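# Move listed bottles upright into the empty crate

## Task

Using the paper pick list lying beside the empty crate (read with its black bar on top; each line gives a label colour and a count), place exactly that many bottles of each listed colour into the empty crate so they stand upright. All other bottles stay upright in their original crate. Neither crate may end up tilted or shifted. Everything must stay in place on its own once the robot lets go, and nothing the robot is touching at the end may sag by more than about a fingernail's width when released. Nothing may be dropped or knocked off the table.

## Robot and tools

Robot: one FANUC CRX-5iA six-joint arm carrying a Robotiq 2F-85 parallel gripper. A small fixed block extends about 9 cm from the last joint's axis toward the gripper's +x side and rotates with the hand, so watch its clearance. A wrist camera sits on the hand.

Frames: everything is reported in the scene frame. Its origin is on the table surface directly beneath the arm's base. +z is up, and looking along +x, +y is to the left. The base may sit slightly tilted relative to the table. The printed hand position can be a little off, more so at long reach.

execute_actions takes "actions", a list holding at most one item, plus an optional "pictures" boolean (images come by default).
- Empty list {"actions": []}: no command, just returns the current state.
- Motion: {"rows": [...], "steps": n} with n from 1 to 15 (default 15). Each step lasts 1/30 s. Each row is used for one step; if there are fewer rows than steps, the final row repeats.
- Wait: {"steps": n} with no rows, n up to 300. It returns when n steps have elapsed since the previous result, and your own reply time is counted in that.
There is a single arm, so each row is one flat list of 9 numbers: J1 waist, J2 shoulder, J3 elbow, J4 forearm roll, J5 wrist pitch, J6 wrist roll, then gripper position, gripper force_limit, gripper speed. The six joint values are absolute target angles in radians, in the same form that the Joint positions line prints; they are not offsets. Ranges: waist -3.491 to 3.491, shoulder -3.140 to 3.140, elbow -1.187 to 4.328, forearm roll -3.316 to 3.316, wrist pitch -3.140 to 3.140, wrist roll -3.927 to 3.927. A target more than 0.010 rad outside its range and farther out than the joint's current angle gets the whole call rejected, and nothing is sent. True ends may differ from these by up to 0.010 rad; a target beyond the true end is clipped to it and the result notes "joint sent to its limit" (possibly referring to a motion still running). A missing note does not prove more travel is available.

Gripper numbers are all scaled -1 to 1. position: +1 fully open (85 mm gap); pads touch near -0.8; -1 squeezes until blocked. force_limit per pad on a 40 mm object closed slowly: about 20 N at -1, 128 N at 0, 235 N at +1 (thin or tiny items may get less). speed: roughly 20, 85 and 150 mm/s at -1, 0, +1; faster closing adds up to about 5 N (speed 0) or 12 N (speed +1). To grip, command -1, keep sending it, and confirm object_status is 2. Status codes: 0 moving, 1 blocked while opening, 2 blocked while closing, 3 reached target or pads met. Any new position value (a change of 0.01 or more, e.g. -1 to -0.98) resets the status to 0 and is the only way to make new force or speed values apply; to grip more gently, open first. If a held object slips or is lost, the fingers re-close automatically, except when gripping at force_limit -1, where status stays 2 even after a loss. position_measured is in counts: 3 open, ~78 for 60 mm, ~130 for 40 mm, ~180 for 20 mm, ~230 pads together. Closing fingers move their tips about 13 mm farther from the wrist, so leave that gap above surfaces. end_effector_position is the point midway between closed pads; fingertips extend ~19 mm past it closed, ~6 mm open. Fingers point along the gripper's +z and close along its y.

Motion limits: target speed caps are 2.62 rad/s (waist, shoulder), 3.14 (elbow), 3.93 (wrist joints), with 0.5 s to accelerate; joints are synchronised to arrive together. Each step the commanded target stays within a lead of the measured angle (0.805 rad waist/shoulder, 0.966 elbow, 1.21 wrist joints), and if targets would move the gripper over 70 mm from where it is, all are scaled back. Large moves therefore take several calls. Between calls the arm keeps heading to the last row sent, until it nearly stops moving or a step is HELD; after that only a new action moves it further.

Result lines: end_effector_position (m) and end_effector_quat_wxyz; Joint positions and Joint velocities in column order (rad, rad/s); gripper object_status and position_measured. HELD marks steps where all or part of your row was not applied. "joint command not followed" means the clearance check altered or blocked targets (mounts and posts count as part of the arm). Faults: a joint torque at its load limit (148 N m for the first three joints, 37.2 for the wrist joints, including held weight) or any external force of 150 N stops the arm for 10 s, drops the rest of the call, and lets it yield. MOTOR HOT warns of heating from holding loads; reaching the limit brakes the arm (OVER-TEMPERATURE FAULT). Avoid all stops.

zoom_image: camera ("cam_high", "cam_low" or "cam_wrist") and region [x0, y0, x1, y1] in pixels of that camera's latest 672x504 image, top-left origin, at most 504x504. Handy for reading the pick list.
read_manual: optional section "licences"; returns licence texts only.
finished_scene: pass the current scene's number; ends it irreversibly and reports success.

Cautions: occasionally a brief tug hits a held part or a loose object is pushed. Grip bottles firmly, move smoothly, set them down gently upright, avoid bumping or shoving either crate, open and withdraw before finishing so nothing depends on the robot, and never drop or knock anything off the table.

Each tool is called after ">>>" by a JSON object that holds its "method" and its "body", one argument or row to a line.

## Session

>>> {"method": "execute_actions", "body": {
  "actions": []
}}

Scene clock: 0.00 s of 10800.00 s.
end_effector_position=(+0.6372, -0.3198, +0.2934) position_measured=3 object_status=3 end_effector_quat_wxyz=(-0.549, +0.814, -0.155, +0.108)
Joint positions: [ 0.055  0.221  0.487 -0.363 -1.47   3.065]
Joint velocities: [-0.     0.    -0.    -0.    -0.001 -0.   ]

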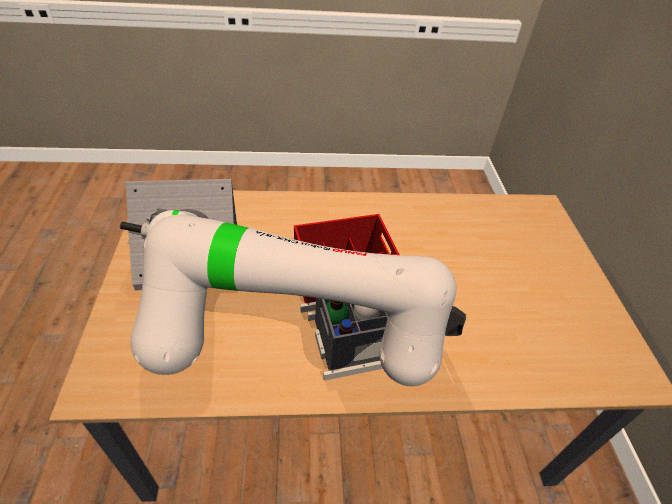

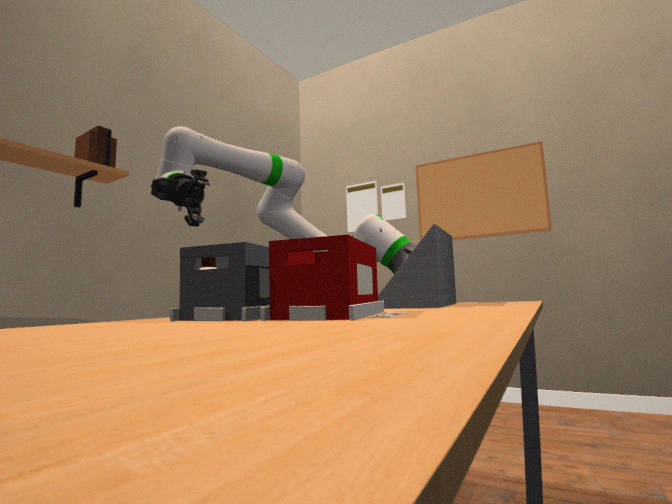

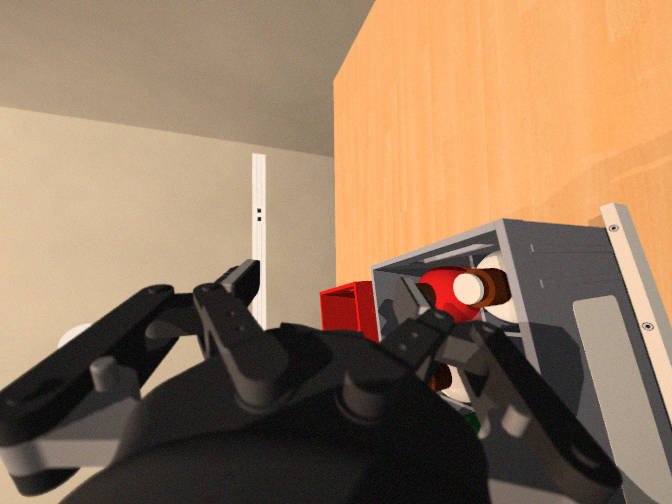

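>>> {"method": "zoom_image", "body": {
  "camera": "cam_high",
  "region": [260, 190, 480, 400]
}}

>>> {"method": "zoom_image", "body": {
  "camera": "cam_low",
  "region": [150, 200, 470, 340]
}}

>>> {"method": "zoom_image", "body": {
  "camera": "cam_wrist",
  "region": [300, 180, 672, 504]
}}

Region (260, 190, 480, 400) of cam_high's 672x504 image, scaled by 2.291, with more detail than that image has; it fills the top 481 rows of this view, and the rest is white.

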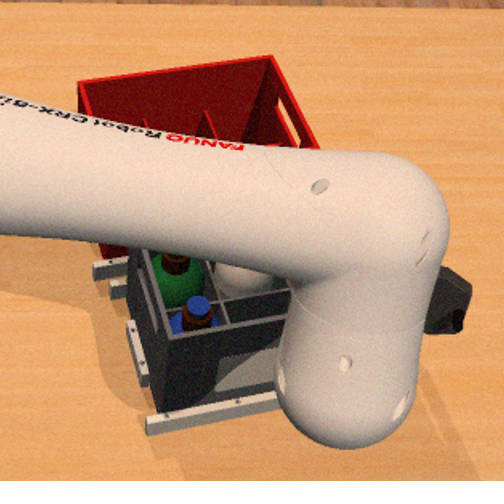

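Region (150, 200, 470, 340) of cam_low's 672x504 image, scaled by 1.575, with more detail than that image has; it fills the top 220 rows of this view, and the rest is white.

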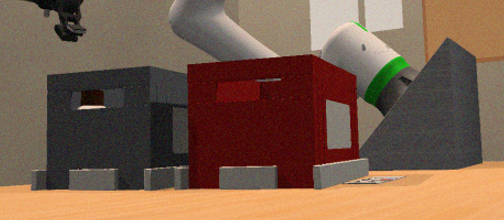

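Region (300, 180, 672, 504) of cam_wrist's 672x504 image, scaled by 1.355, with more detail than that image has; it fills the top 439 rows of this view, and the rest is white.

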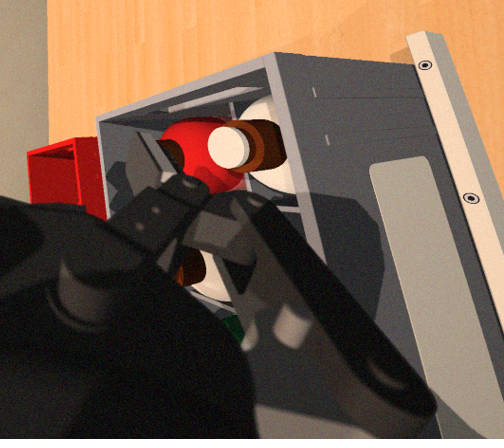

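>>> {"method": "zoom_image", "body": {
  "camera": "cam_low",
  "region": [360, 300, 420, 325]
}}

Region (360, 300, 420, 325) of cam_low's 672x504 image, scaled by 8.400, with more detail than that image has; it fills the top 210 rows of this view, and the rest is white.

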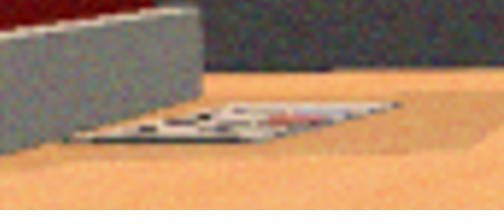

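>>> {"method": "execute_actions", "body": {
  "actions": [
    {"rows": [[1.310, 0.313, -0.108, 0.391, -1.896, 2.193, 1, 0, 0]], "steps": 15}
  ],
  "pictures": false
}}

>>> {"method": "execute_actions", "body": {
  "actions": [
    {"steps": 30}
  ]
}}

Scene clock: 120.50 s of 10800.00 s.
end_effector_position=(+0.5399, -0.1647, +0.2949) position_measured=3 object_status=3 end_effector_quat_wxyz=(-0.429, +0.896, -0.064, -0.095)
Joint positions: [ 0.411  0.255  0.264 -0.081 -1.629  2.739]
Joint velocities: [ 1.009  0.078 -0.502  0.633 -0.355 -0.735]
Steps of this call (steps 1 to 90: nothing new was sent; then 117.00 s passed at rest; steps 91 to 105: all 15 steps of this action). Readings (joint positions | what the end effector reports):
91: [0.056 0.221 0.487 -0.363 -1.470 3.065] | position_measured=3 object_status=3
92: [0.060 0.221 0.483 -0.358 -1.473 3.060] | position_measured=3 object_status=3
94: [0.087 0.224 0.463 -0.333 -1.487 3.031] | position_measured=3 object_status=3
98: [0.192 0.236 0.390 -0.240 -1.539 2.923] | position_measured=3 object_status=3
105: the state above

Scene clock: 121.50 s of 10800.00 s.
end_effector_position=(+0.3703, -0.0299, +0.4197) position_measured=3 object_status=3 end_effector_quat_wxyz=(+0.000, +0.995, +0.100, -0.001)
Joint positions: [ 1.31   0.313 -0.108  0.391 -1.896  2.193]
Joint velocities: [ 0.003  0.    -0.001  0.     0.001 -0.   ]
Steps of this call (steps 1 to 30: the robot went on to your last target). Readings (joint positions | what the end effector reports):
1: [0.445 0.258 0.247 -0.060 -1.641 2.714] | position_measured=3 object_status=3
2: [0.480 0.260 0.231 -0.039 -1.653 2.690] | position_measured=3 object_status=3
4: [0.552 0.265 0.200 0.001 -1.676 2.644] | position_measured=3 object_status=3
8: [0.702 0.275 0.139 0.078 -1.719 2.555] | position_measured=3 object_status=3
30: the state above
camera_calibration (this result's frames):
cam_wrist: T_world_to_cam=[[0.323339, -0.946283, 0.000541233, -0.159707], [-0.903024, -0.308387, 0.299075, 0.221347], [-0.282843, -0.0971914, -0.954229, 0.644033], [0, 0, 0, 1]] pos_world=[0.433681, -0.0202729, 0.548442]

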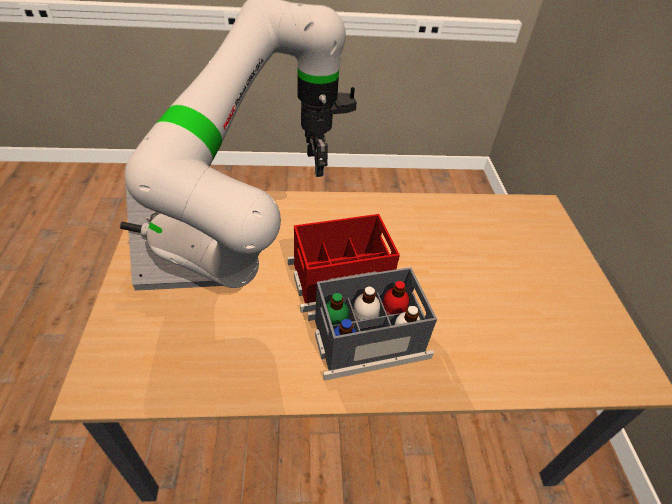

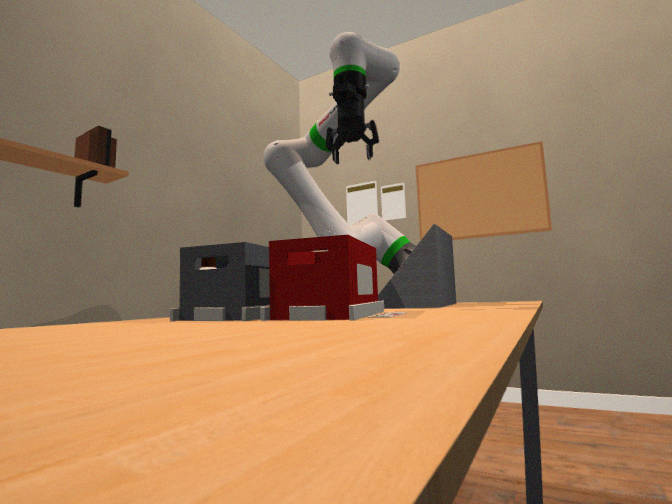

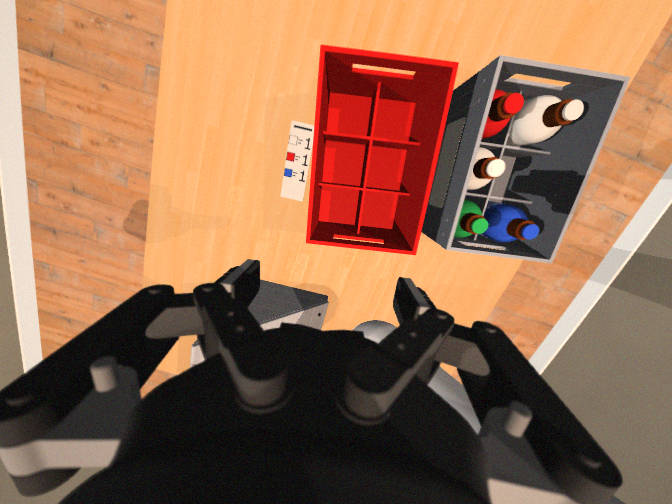

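>>> {"method": "zoom_image", "body": {
  "camera": "cam_wrist",
  "region": [260, 105, 360, 215]
}}

>>> {"method": "zoom_image", "body": {
  "camera": "cam_wrist",
  "region": [410, 40, 650, 280]
}}

>>> {"method": "zoom_image", "body": {
  "camera": "cam_high",
  "region": [280, 205, 450, 385]
}}

>>> {"method": "zoom_image", "body": {
  "camera": "cam_wrist",
  "region": [280, 30, 500, 270]
}}

Region (260, 105, 360, 215) of cam_wrist's 672x504 image, scaled by 4.582, with more detail than that image has; it fills the left 458 columns of this view, and the rest is white.

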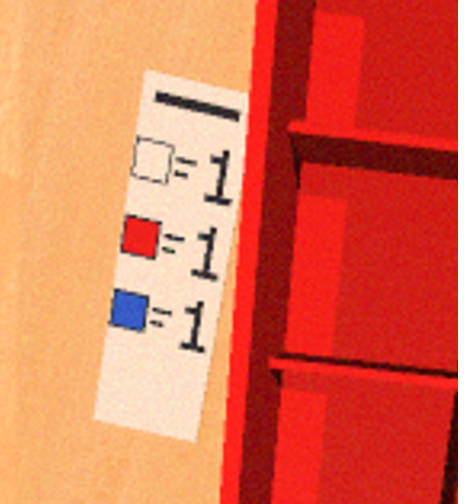

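Region (410, 40, 650, 280) of cam_wrist's 672x504 image, scaled by 2.100, with more detail than that image has.

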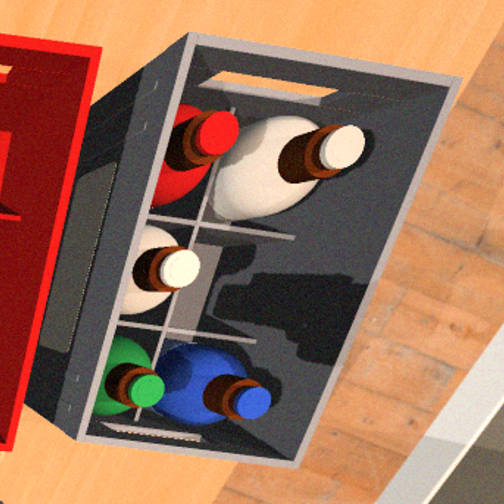

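Region (280, 205, 450, 385) of cam_high's 672x504 image, scaled by 2.800, with more detail than that image has.

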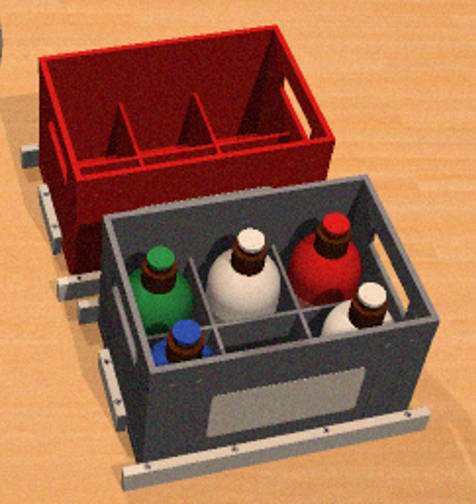

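Region (280, 30, 500, 270) of cam_wrist's 672x504 image, scaled by 2.100, with more detail than that image has; it fills the left 462 columns of this view, and the rest is white.

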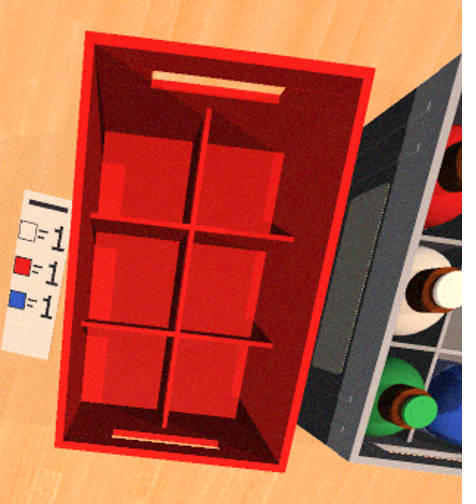

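>>> {"method": "zoom_image", "body": {
  "camera": "cam_wrist",
  "region": [200, 240, 460, 340]
}}

>>> {"method": "zoom_image", "body": {
  "camera": "cam_high",
  "region": [280, 70, 380, 190]
}}

>>> {"method": "zoom_image", "body": {
  "camera": "cam_low",
  "region": [300, 50, 410, 180]
}}

Region (200, 240, 460, 340) of cam_wrist's 672x504 image, scaled by 1.938, with more detail than that image has; it fills the top 194 rows of this view, and the rest is white.

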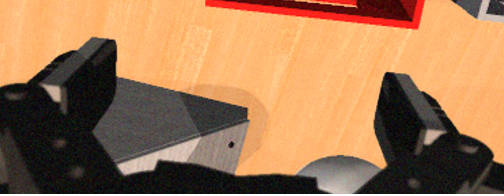

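Region (280, 70, 380, 190) of cam_high's 672x504 image, scaled by 4.200, with more detail than that image has.

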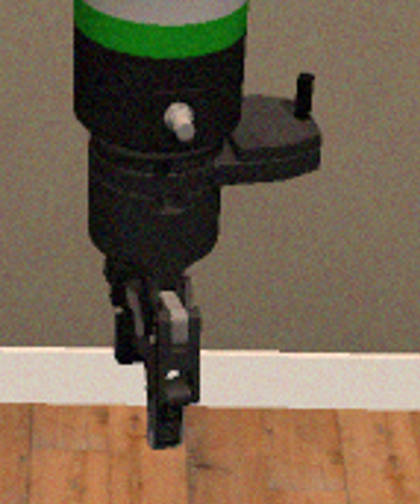

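Region (300, 50, 410, 180) of cam_low's 672x504 image, scaled by 3.877, with more detail than that image has; it fills the left 426 columns of this view, and the rest is white.

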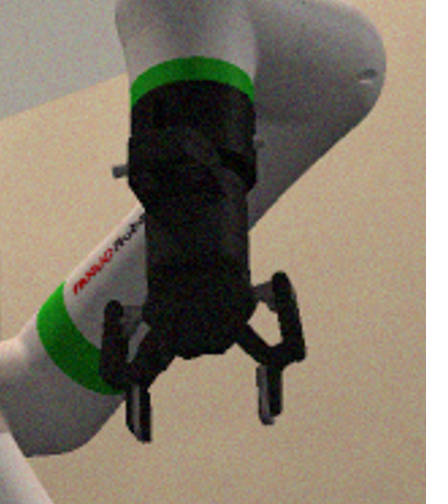

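>>> {"method": "execute_actions", "body": {
  "actions": [
    {"rows": [[0.6690, 0.2136, -0.2418, 0.7455, -1.5494, 3.4602, 0.18, 0, 0]], "steps": 15}
  ],
  "pictures": false
}}

>>> {"method": "execute_actions", "body": {
  "actions": [
    {"steps": 24}
  ]
}}

Scene clock: 242.00 s of 10800.00 s.
end_effector_position=(+0.4646, -0.1117, +0.3358) position_measured=96 object_status=0 end_effector_quat_wxyz=(-0.014, +0.962, +0.272, +0.001)
Joint positions: [ 1.012  0.267 -0.17   0.556 -1.735  2.779]
Joint velocities: [-0.76  -0.118 -0.158  0.417  0.408  1.506]
Steps of this call (steps 1 to 15: the robot went on to your last target; steps 16 to 90: nothing new was sent; then 117.00 s passed at rest; steps 91 to 105: all 15 steps of this action). Readings (joint positions | what the end effector reports):
91: [1.310 0.313 -0.108 0.391 -1.896 2.193] | position_measured=3 object_status=0
92: [1.307 0.313 -0.109 0.393 -1.894 2.200] | position_measured=4 object_status=0
94: [1.285 0.309 -0.113 0.405 -1.882 2.241] | position_measured=15 object_status=0
98: [1.193 0.295 -0.133 0.456 -1.833 2.419] | position_measured=43 object_status=0
105: the state above

Scene clock: 242.80 s of 10800.00 s.
end_effector_position=(+0.5233, -0.2373, +0.2249) position_measured=107 object_status=3 end_effector_quat_wxyz=(-0.000, +0.879, +0.477, -0.001)
Joint positions: [ 0.669  0.214 -0.242  0.745 -1.549  3.46 ]
Joint velocities: [-0.001  0.     0.     0.     0.001 -0.   ]
Steps of this call (steps 1 to 24: the robot went on to your last target). Readings (joint positions | what the end effector reports):
1: [0.986 0.263 -0.176 0.570 -1.721 2.830] | position_measured=101 object_status=0
2: [0.960 0.259 -0.181 0.584 -1.707 2.881] | position_measured=104 object_status=0
4: [0.909 0.251 -0.192 0.613 -1.679 2.983] | position_measured=106 object_status=0
8: [0.807 0.235 -0.213 0.669 -1.624 3.186] | position_measured=107 object_status=0
24: the state above
camera_calibration (this result's frames):
cam_wrist: T_world_to_cam=[[0.901631, -0.432505, -0.0000756076, -0.585895], [-0.412885, -0.860781, 0.297626, -0.0334773], [-0.12879, -0.268318, -0.954682, 0.360208], [0, 0, 0, 1]] pos_world=[0.560831, -0.185569, 0.353804]

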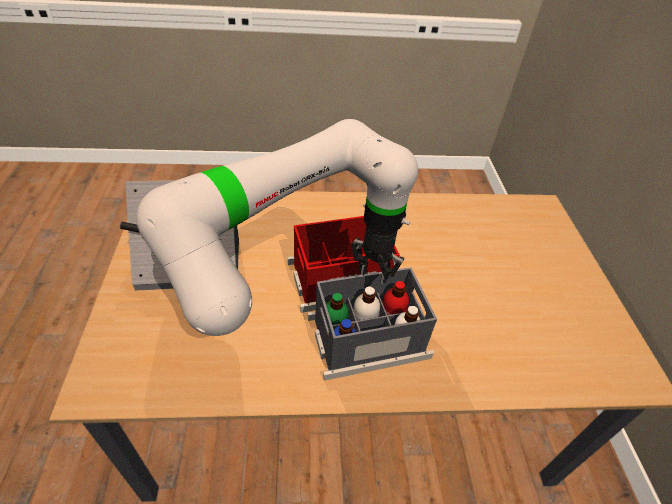

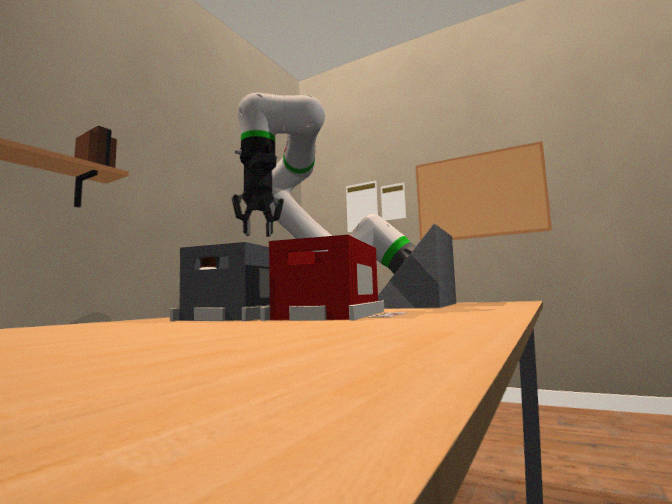

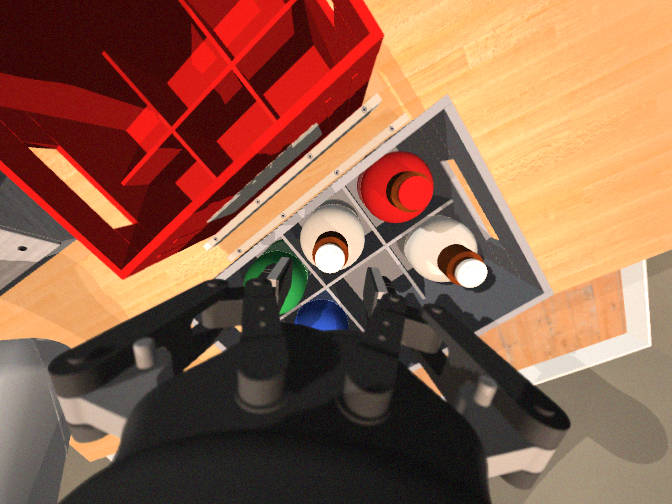

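>>> {"method": "zoom_image", "body": {
  "camera": "cam_wrist",
  "region": [250, 180, 410, 340]
}}

>>> {"method": "zoom_image", "body": {
  "camera": "cam_wrist",
  "region": [330, 80, 570, 320]
}}

>>> {"method": "zoom_image", "body": {
  "camera": "cam_high",
  "region": [320, 230, 430, 340]
}}

>>> {"method": "zoom_image", "body": {
  "camera": "cam_low",
  "region": [170, 180, 310, 330]
}}

Region (250, 180, 410, 340) of cam_wrist's 672x504 image, scaled by 3.150, with more detail than that image has.

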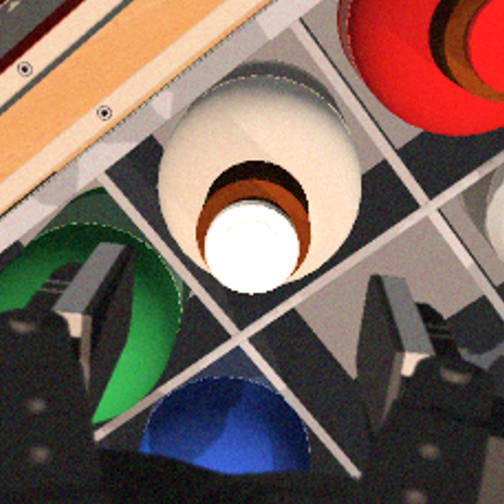

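Region (330, 80, 570, 320) of cam_wrist's 672x504 image, scaled by 2.100, with more detail than that image has.

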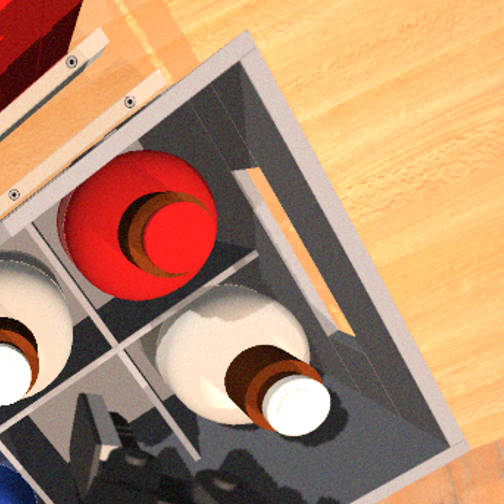

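Region (320, 230, 430, 340) of cam_high's 672x504 image, scaled by 4.582, with more detail than that image has.

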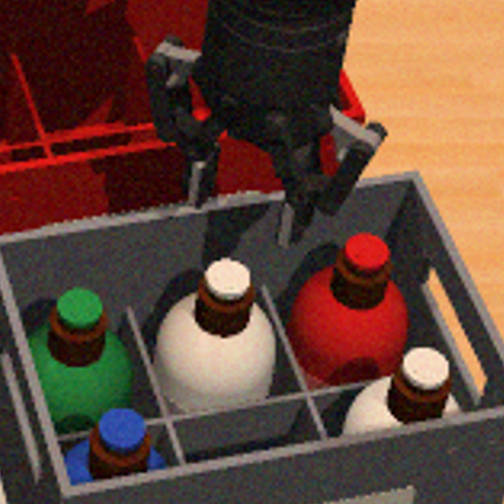

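Region (170, 180, 310, 330) of cam_low's 672x504 image, scaled by 3.360, with more detail than that image has; it fills the left 470 columns of this view, and the rest is white.

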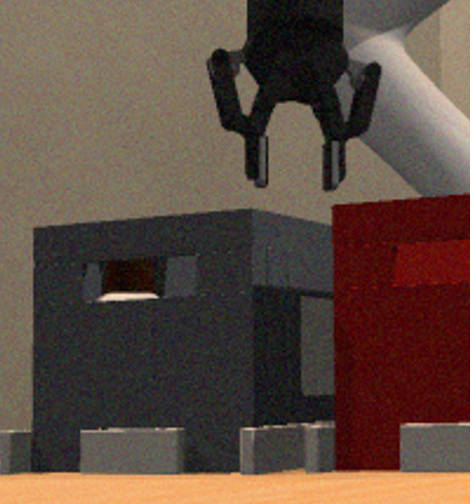

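>>> {"method": "zoom_image", "body": {
  "camera": "cam_wrist",
  "region": [300, 20, 460, 180]
}}

>>> {"method": "zoom_image", "body": {
  "camera": "cam_wrist",
  "region": [100, 150, 260, 300]
}}

Region (300, 20, 460, 180) of cam_wrist's 672x504 image, scaled by 3.150, with more detail than that image has.

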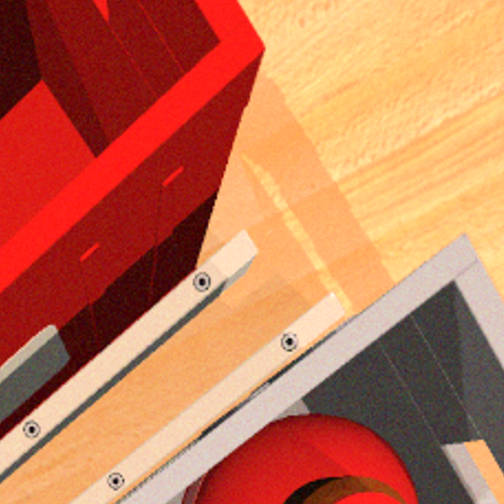

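Region (100, 150, 260, 300) of cam_wrist's 672x504 image, scaled by 3.150, with more detail than that image has; it fills the top 472 rows of this view, and the rest is white.

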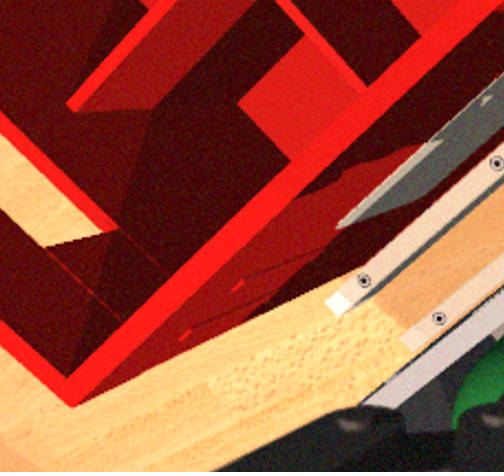

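>>> {"method": "execute_actions", "body": {
  "actions": [
    {"rows": [[0.6687,0.2136,-0.2421,0.7456,-1.5490,3.4610,0.18,0,0],[0.6671,0.2135,-0.2442,0.7464,-1.5466,3.4657,0.18,0,0],[0.6631,0.2132,-0.2490,0.7482,-1.5408,3.4769,0.18,0,0],[0.6566,0.2129,-0.2570,0.7512,-1.5313,3.4953,0.18,0,0],[0.6476,0.2126,-0.2677,0.7554,-1.5183,3.5207,0.18,0,0],[0.6364,0.2125,-0.2805,0.7608,-1.5023,3.5517,0.18,0,0],[0.6238,0.2127,-0.2945,0.7670,-1.4844,3.5864,0.18,0,0],[0.6106,0.2134,-0.3087,0.7737,-1.4658,3.6223,0.18,0,0],[0.5977,0.2143,-0.3220,0.7805,-1.4478,3.6570,0.18,0,0],[0.5860,0.2155,-0.3335,0.7867,-1.4317,3.6880,0.18,0,0],[0.5764,0.2167,-0.3428,0.7919,-1.4185,3.7134,0.18,0,0],[0.5693,0.2176,-0.3494,0.7958,-1.4089,3.7318,0.18,0,0],[0.5650,0.2183,-0.3534,0.7982,-1.4031,3.7430,0.18,0,0],[0.5632,0.2186,-0.3550,0.7992,-1.4006,3.7477,0.18,0,0],[0.5629,0.2186,-0.3553,0.7994,-1.4002,3.7485,0.18,0,0]], "steps": 15}
  ],
  "pictures": false
}}

>>> {"method": "execute_actions", "body": {
  "actions": [
    {"steps": 6}
  ]
}}

Scene clock: 363.30 s of 10800.00 s.
end_effector_position=(+0.5214, -0.2391, +0.1602) position_measured=107 object_status=3 end_effector_quat_wxyz=(-0.000, +0.803, +0.596, -0.001)
Joint positions: [ 0.571  0.217 -0.347  0.795 -1.412  3.726]
Joint velocities: [-0.192  0.029 -0.182  0.103  0.26   0.499]
Steps of this call (steps 1 to 30: the robot went on to your last target; steps 31 to 90: nothing new was sent; then 117.00 s passed at rest; steps 91 to 105: all 15 steps of this action). Readings (joint positions | what the end effector reports):
91: [0.669 0.214 -0.242 0.746 -1.549 3.460] | position_measured=107 object_status=3
92: [0.669 0.214 -0.242 0.746 -1.549 3.461] | position_measured=107 object_status=3
94: [0.665 0.213 -0.247 0.747 -1.544 3.471] | position_measured=107 object_status=3
98: [0.641 0.213 -0.276 0.759 -1.508 3.540] | position_measured=107 object_status=3
105: the state above

Scene clock: 363.50 s of 10800.00 s.
end_effector_position=(+0.5212, -0.2391, +0.1549) position_measured=107 object_status=3 end_effector_quat_wxyz=(-0.000, +0.796, +0.605, -0.001)
Joint positions: [ 0.563  0.219 -0.355  0.799 -1.4    3.748]
Joint velocities: [-0.002  0.    -0.001  0.    -0.001  0.002]
Steps of this call (steps 1 to 6: the robot went on to your last target). Readings (joint positions | what the end effector reports):
1: [0.566 0.218 -0.352 0.798 -1.405 3.740] | position_measured=107 object_status=3
2: [0.564 0.219 -0.355 0.799 -1.401 3.746] | position_measured=107 object_status=3
4: [0.563 0.219 -0.355 0.799 -1.400 3.748] | position_measured=107 object_status=3
6: the state above
camera_calibration (this result's frames):
cam_wrist: T_world_to_cam=[[0.989856, -0.142076, -0.000245483, -0.561305], [-0.135577, -0.945091, 0.297359, -0.179699], [-0.0424796, -0.29431, -0.954766, 0.241437], [0, 0, 0, 1]] pos_world=[0.541505, -0.178522, 0.283813]

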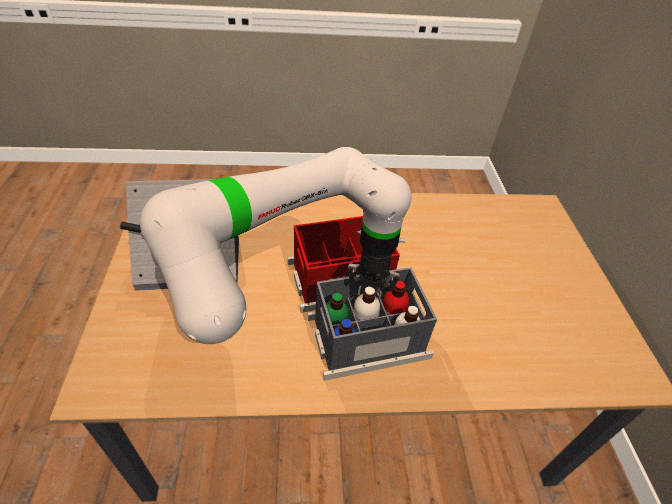

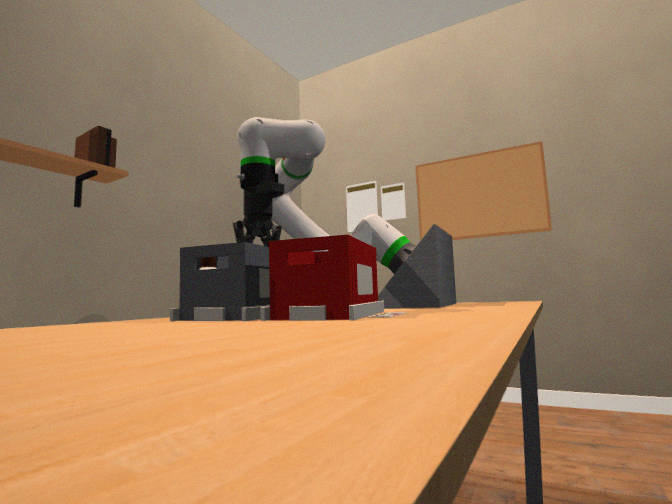

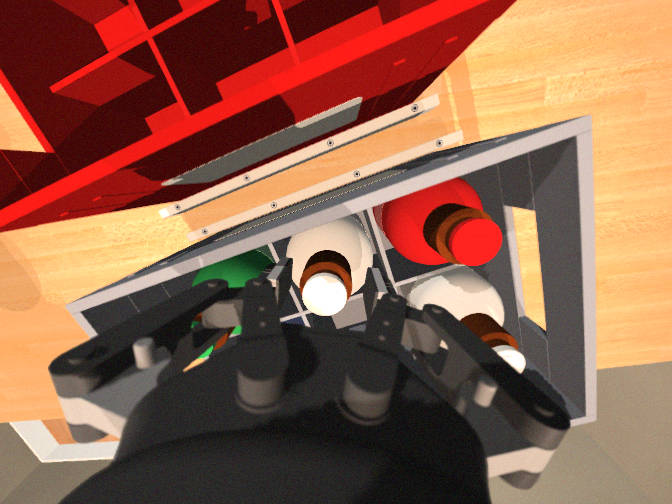

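>>> {"method": "zoom_image", "body": {
  "camera": "cam_wrist",
  "region": [255, 200, 405, 340]
}}

>>> {"method": "zoom_image", "body": {
  "camera": "cam_high",
  "region": [330, 250, 420, 330]
}}

Region (255, 200, 405, 340) of cam_wrist's 672x504 image, scaled by 3.360, with more detail than that image has; it fills the top 470 rows of this view, and the rest is white.

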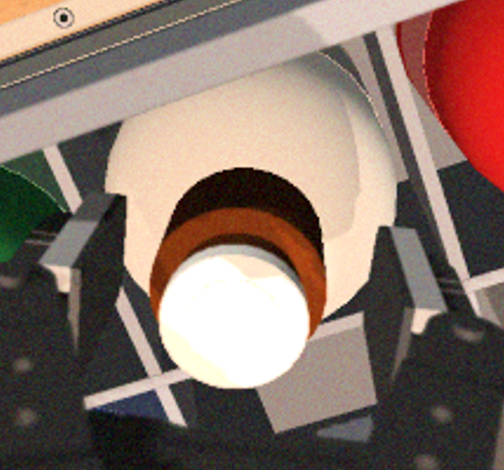

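Region (330, 250, 420, 330) of cam_high's 672x504 image, scaled by 5.600, with more detail than that image has.

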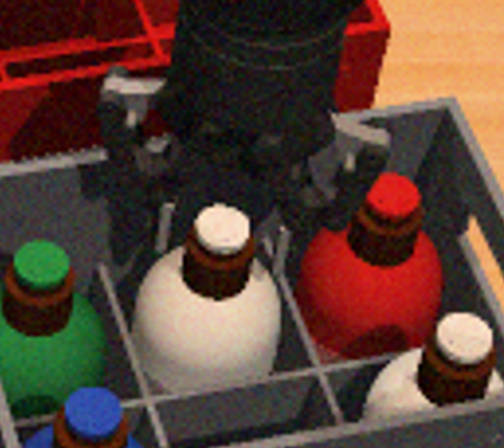

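>>> {"method": "execute_actions", "body": {
  "actions": [
    {"rows": [[0.5629,0.2186,-0.3553,0.7994,-1.4002,3.7485,-1,0,0]], "steps": 15}
  ],
  "pictures": false
}}

>>> {"method": "execute_actions", "body": {
  "actions": [
    {"rows": [[0.5631,0.2186,-0.3551,0.7993,-1.4005,3.7485,-1,0,0],[0.5644,0.2183,-0.3540,0.7986,-1.4023,3.7485,-1,0,0],[0.5677,0.2176,-0.3511,0.7967,-1.4068,3.7485,-1,0,0],[0.5735,0.2164,-0.3459,0.7935,-1.4148,3.7485,-1,0,0],[0.5821,0.2148,-0.3381,0.7888,-1.4267,3.7485,-1,0,0],[0.5936,0.2129,-0.3273,0.7827,-1.4426,3.7485,-1,0,0],[0.6078,0.2109,-0.3135,0.7753,-1.4625,3.7485,-1,0,0],[0.6244,0.2091,-0.2965,0.7668,-1.4860,3.7485,-1,0,0],[0.6429,0.2078,-0.2766,0.7578,-1.5126,3.7485,-1,0,0],[0.6627,0.2073,-0.2539,0.7486,-1.5415,3.7485,-1,0,0],[0.6833,0.2078,-0.2289,0.7394,-1.5721,3.7485,-1,0,0],[0.7041,0.2093,-0.2021,0.7308,-1.6034,3.7485,-1,0,0],[0.7244,0.2120,-0.1742,0.7229,-1.6346,3.7485,-1,0,0],[0.7438,0.2156,-0.1460,0.7159,-1.6649,3.7485,-1,0,0],[0.7616,0.2200,-0.1184,0.7100,-1.6933,3.7485,-1,0,0]], "steps": 15}
  ],
  "pictures": false
}}

>>> {"method": "execute_actions", "body": {
  "actions": [
    {"rows": [[0.7776,0.2248,-0.0924,0.7052,-1.7193,3.7485,-1,0,0],[0.7915,0.2297,-0.0687,0.7013,-1.7422,3.7485,-1,0,0],[0.8031,0.2344,-0.0483,0.6984,-1.7614,3.7485,-1,0,0],[0.8122,0.2384,-0.0316,0.6962,-1.7768,3.7485,-1,0,0],[0.8189,0.2415,-0.0190,0.6948,-1.7882,3.7485,-1,0,0],[0.8234,0.2438,-0.0106,0.6937,-1.7959,3.7483,-1,0,0],[0.8268,0.2454,-0.0063,0.6927,-1.7999,3.7473,-1,0,0],[0.8300,0.2468,-0.0056,0.6911,-1.8011,3.7448,-1,0,0],[0.8339,0.2484,-0.0076,0.6887,-1.8004,3.7403,-1,0,0],[0.8396,0.2508,-0.0110,0.6852,-1.7989,3.7336,-1,0,0],[0.8472,0.2539,-0.0156,0.6804,-1.7969,3.7246,-1,0,0],[0.8568,0.2578,-0.0214,0.6744,-1.7944,3.7134,-1,0,0],[0.8681,0.2624,-0.0282,0.6673,-1.7915,3.7001,-1,0,0],[0.8808,0.2677,-0.0359,0.6593,-1.7882,3.6850,-1,0,0],[0.8948,0.2734,-0.0443,0.6505,-1.7845,3.6686,-1,0,0]], "steps": 15}
  ],
  "pictures": false
}}

>>> {"method": "execute_actions", "body": {
  "actions": [
    {"rows": [[0.9096,0.2795,-0.0532,0.6412,-1.7807,3.6511,-1,0,0],[0.9248,0.2857,-0.0624,0.6316,-1.7767,3.6332,-1,0,0],[0.9400,0.2919,-0.0716,0.6220,-1.7727,3.6153,-1,0,0],[0.9548,0.2980,-0.0805,0.6127,-1.7689,3.5978,-1,0,0],[0.9688,0.3037,-0.0889,0.6039,-1.7652,3.5814,-1,0,0],[0.9815,0.3090,-0.0966,0.5959,-1.7619,3.5663,-1,0,0],[0.9928,0.3136,-0.1034,0.5888,-1.7590,3.5530,-1,0,0],[1.0024,0.3175,-0.1092,0.5828,-1.7565,3.5418,-1,0,0],[1.0100,0.3206,-0.1138,0.5780,-1.7545,3.5328,-1,0,0],[1.0157,0.3230,-0.1172,0.5745,-1.7530,3.5261,-1,0,0],[1.0195,0.3245,-0.1195,0.5721,-1.7520,3.5216,-1,0,0],[1.0216,0.3254,-0.1208,0.5707,-1.7515,3.5191,-1,0,0],[1.0226,0.3258,-0.1214,0.5701,-1.7512,3.5179,-1,0,0]], "steps": 15}
  ],
  "pictures": false
}}

>>> {"method": "execute_actions", "body": {
  "actions": [
    {"steps": 3}
  ]
}}

Scene clock: 484.00 s of 10800.00 s.
end_effector_position=(+0.5212, -0.2391, +0.1548) position_measured=154 object_status=2 end_effector_quat_wxyz=(-0.000, +0.796, +0.605, -0.001)
Joint positions: [ 0.563  0.219 -0.355  0.799 -1.4    3.749]
Joint velocities: [ 0.     0.     0.    -0.    -0.001  0.   ]
Steps of this call (steps 1 to 30: the robot went on to your last target; steps 31 to 90: nothing new was sent; then 117.00 s passed at rest; steps 91 to 105: all 15 steps of this action). Readings (joint positions | what the end effector reports):
91: [0.563 0.219 -0.355 0.799 -1.400 3.749] | position_measured=107 object_status=0
92: [0.563 0.219 -0.355 0.799 -1.400 3.749] | position_measured=108 object_status=0
94: [0.563 0.219 -0.355 0.799 -1.400 3.749] | position_measured=118 object_status=0
98: [0.563 0.219 -0.355 0.799 -1.400 3.749] | position_measured=147 object_status=0
105: the state above

Scene clock: 484.50 s of 10800.00 s.
end_effector_position=(+0.5220, -0.2399, +0.2515) position_measured=154 object_status=2 end_effector_quat_wxyz=(+0.000, +0.803, +0.595, +0.000)
Joint positions: [ 0.705  0.209 -0.198  0.731 -1.605  3.749]
Joint velocities: [ 0.535  0.036  0.719 -0.211 -0.811 -0.   ]
Steps of this call (steps 1 to 15: all 15 steps of this action). Readings (joint positions | what the end effector reports):
1: [0.563 0.219 -0.355 0.799 -1.400 3.749] | position_measured=154 object_status=2
2: [0.563 0.219 -0.355 0.799 -1.400 3.749] | position_measured=154 object_status=2
4: [0.566 0.218 -0.353 0.797 -1.405 3.749] | position_measured=154 object_status=2
8: [0.594 0.213 -0.327 0.783 -1.443 3.749] | position_measured=154 object_status=2
15: the state above

Scene clock: 485.00 s of 10800.00 s.
end_effector_position=(+0.5157, -0.2079, +0.3457) position_measured=154 object_status=2 end_effector_quat_wxyz=(-0.001, +0.805, +0.593, +0.001)
Joint positions: [ 0.867  0.262 -0.028  0.668 -1.792  3.701]
Joint velocities: [ 0.314  0.128 -0.189 -0.194  0.081 -0.367]
Steps of this call (steps 1 to 15: all 15 steps of this action). Readings (joint positions | what the end effector reports):
1: [0.723 0.211 -0.174 0.724 -1.633 3.749] | position_measured=154 object_status=2
2: [0.740 0.214 -0.148 0.718 -1.660 3.749] | position_measured=154 object_status=2
4: [0.772 0.223 -0.098 0.708 -1.711 3.749] | position_measured=154 object_status=2
8: [0.818 0.241 -0.021 0.695 -1.786 3.749] | position_measured=154 object_status=2
15: the state above

Scene clock: 485.50 s of 10800.00 s.
end_effector_position=(+0.4771, -0.0987, +0.3449) position_measured=154 object_status=2 end_effector_quat_wxyz=(-0.000, +0.796, +0.605, -0.001)
Joint positions: [ 1.022  0.326 -0.121  0.57  -1.751  3.518]
Joint velocities: [ 0.009  0.002 -0.006 -0.006  0.    -0.016]
Steps of this call (steps 1 to 15: all 15 steps of this action). Readings (joint positions | what the end effector reports):
1: [0.879 0.267 -0.035 0.661 -1.789 3.688] | position_measured=154 object_status=2
2: [0.891 0.272 -0.042 0.653 -1.786 3.673] | position_measured=154 object_status=2
4: [0.918 0.283 -0.058 0.636 -1.779 3.641] | position_measured=154 object_status=2
8: [0.974 0.306 -0.092 0.601 -1.764 3.576] | position_measured=154 object_status=2
15: the state above

Scene clock: 485.60 s of 10800.00 s.
end_effector_position=(+0.4769, -0.0985, +0.3449) position_measured=154 object_status=2 end_effector_quat_wxyz=(-0.000, +0.796, +0.605, -0.001)
Joint positions: [ 1.022  0.326 -0.121  0.57  -1.751  3.518]
Joint velocities: [ 0.001  0.001 -0.001 -0.001  0.    -0.001]
Steps of this call (steps 1 to 3: the robot went on to your last target). Readings (joint positions | what the end effector reports):
1: [1.022 0.326 -0.121 0.570 -1.751 3.518] | position_measured=154 object_status=2
2: [1.022 0.326 -0.121 0.570 -1.751 3.518] | position_measured=154 object_status=2
3: the state above
camera_calibration (this result's frames):
cam_wrist: T_world_to_cam=[[0.989822, -0.142308, -0.000413158, -0.497384], [-0.135752, -0.945085, 0.297296, -0.109223], [-0.0426981, -0.294214, -0.954785, 0.462404], [0, 0, 0, 1]] pos_world=[0.497238, -0.0379611, 0.473763]

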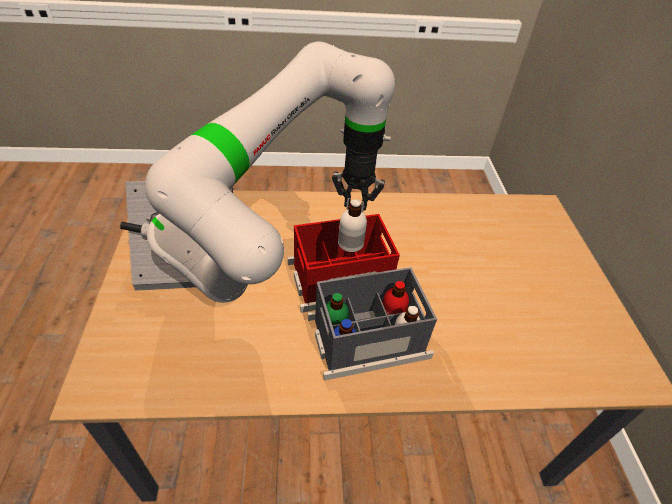

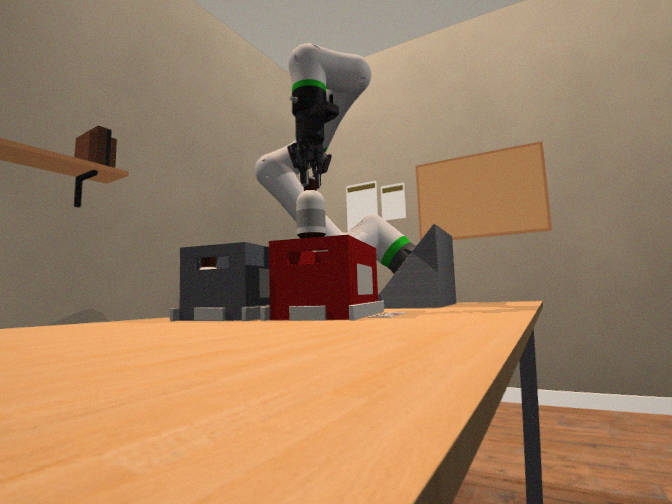

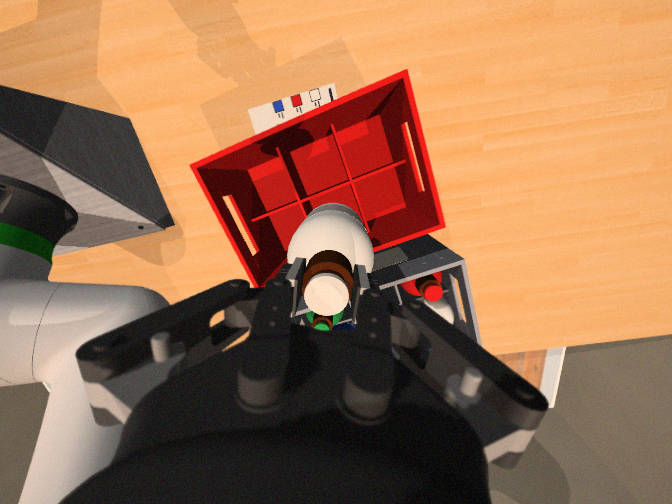

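>>> {"method": "zoom_image", "body": {
  "camera": "cam_wrist",
  "region": [180, 60, 460, 320]
}}

>>> {"method": "zoom_image", "body": {
  "camera": "cam_low",
  "region": [260, 140, 370, 260]
}}

>>> {"method": "zoom_image", "body": {
  "camera": "cam_wrist",
  "region": [260, 150, 400, 270]
}}

Region (180, 60, 460, 320) of cam_wrist's 672x504 image, scaled by 1.800, with more detail than that image has; it fills the top 468 rows of this view, and the rest is white.

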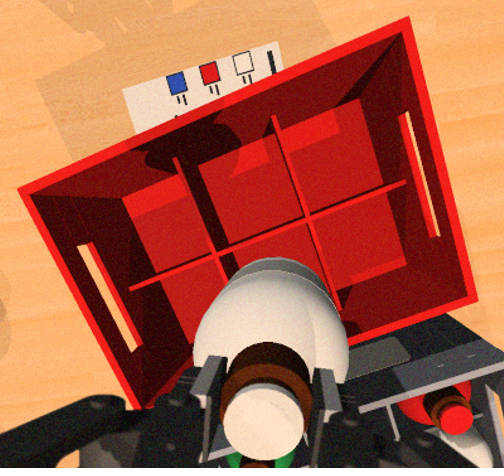

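Region (260, 140, 370, 260) of cam_low's 672x504 image, scaled by 4.200, with more detail than that image has; it fills the left 462 columns of this view, and the rest is white.

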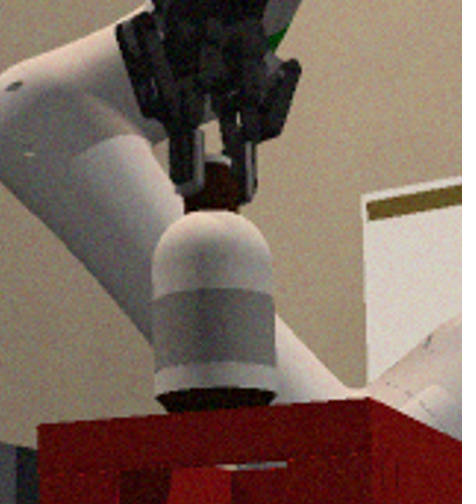

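Region (260, 150, 400, 270) of cam_wrist's 672x504 image, scaled by 3.600, with more detail than that image has; it fills the top 432 rows of this view, and the rest is white.

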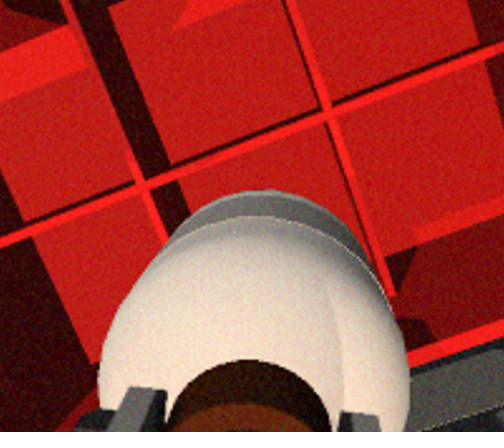

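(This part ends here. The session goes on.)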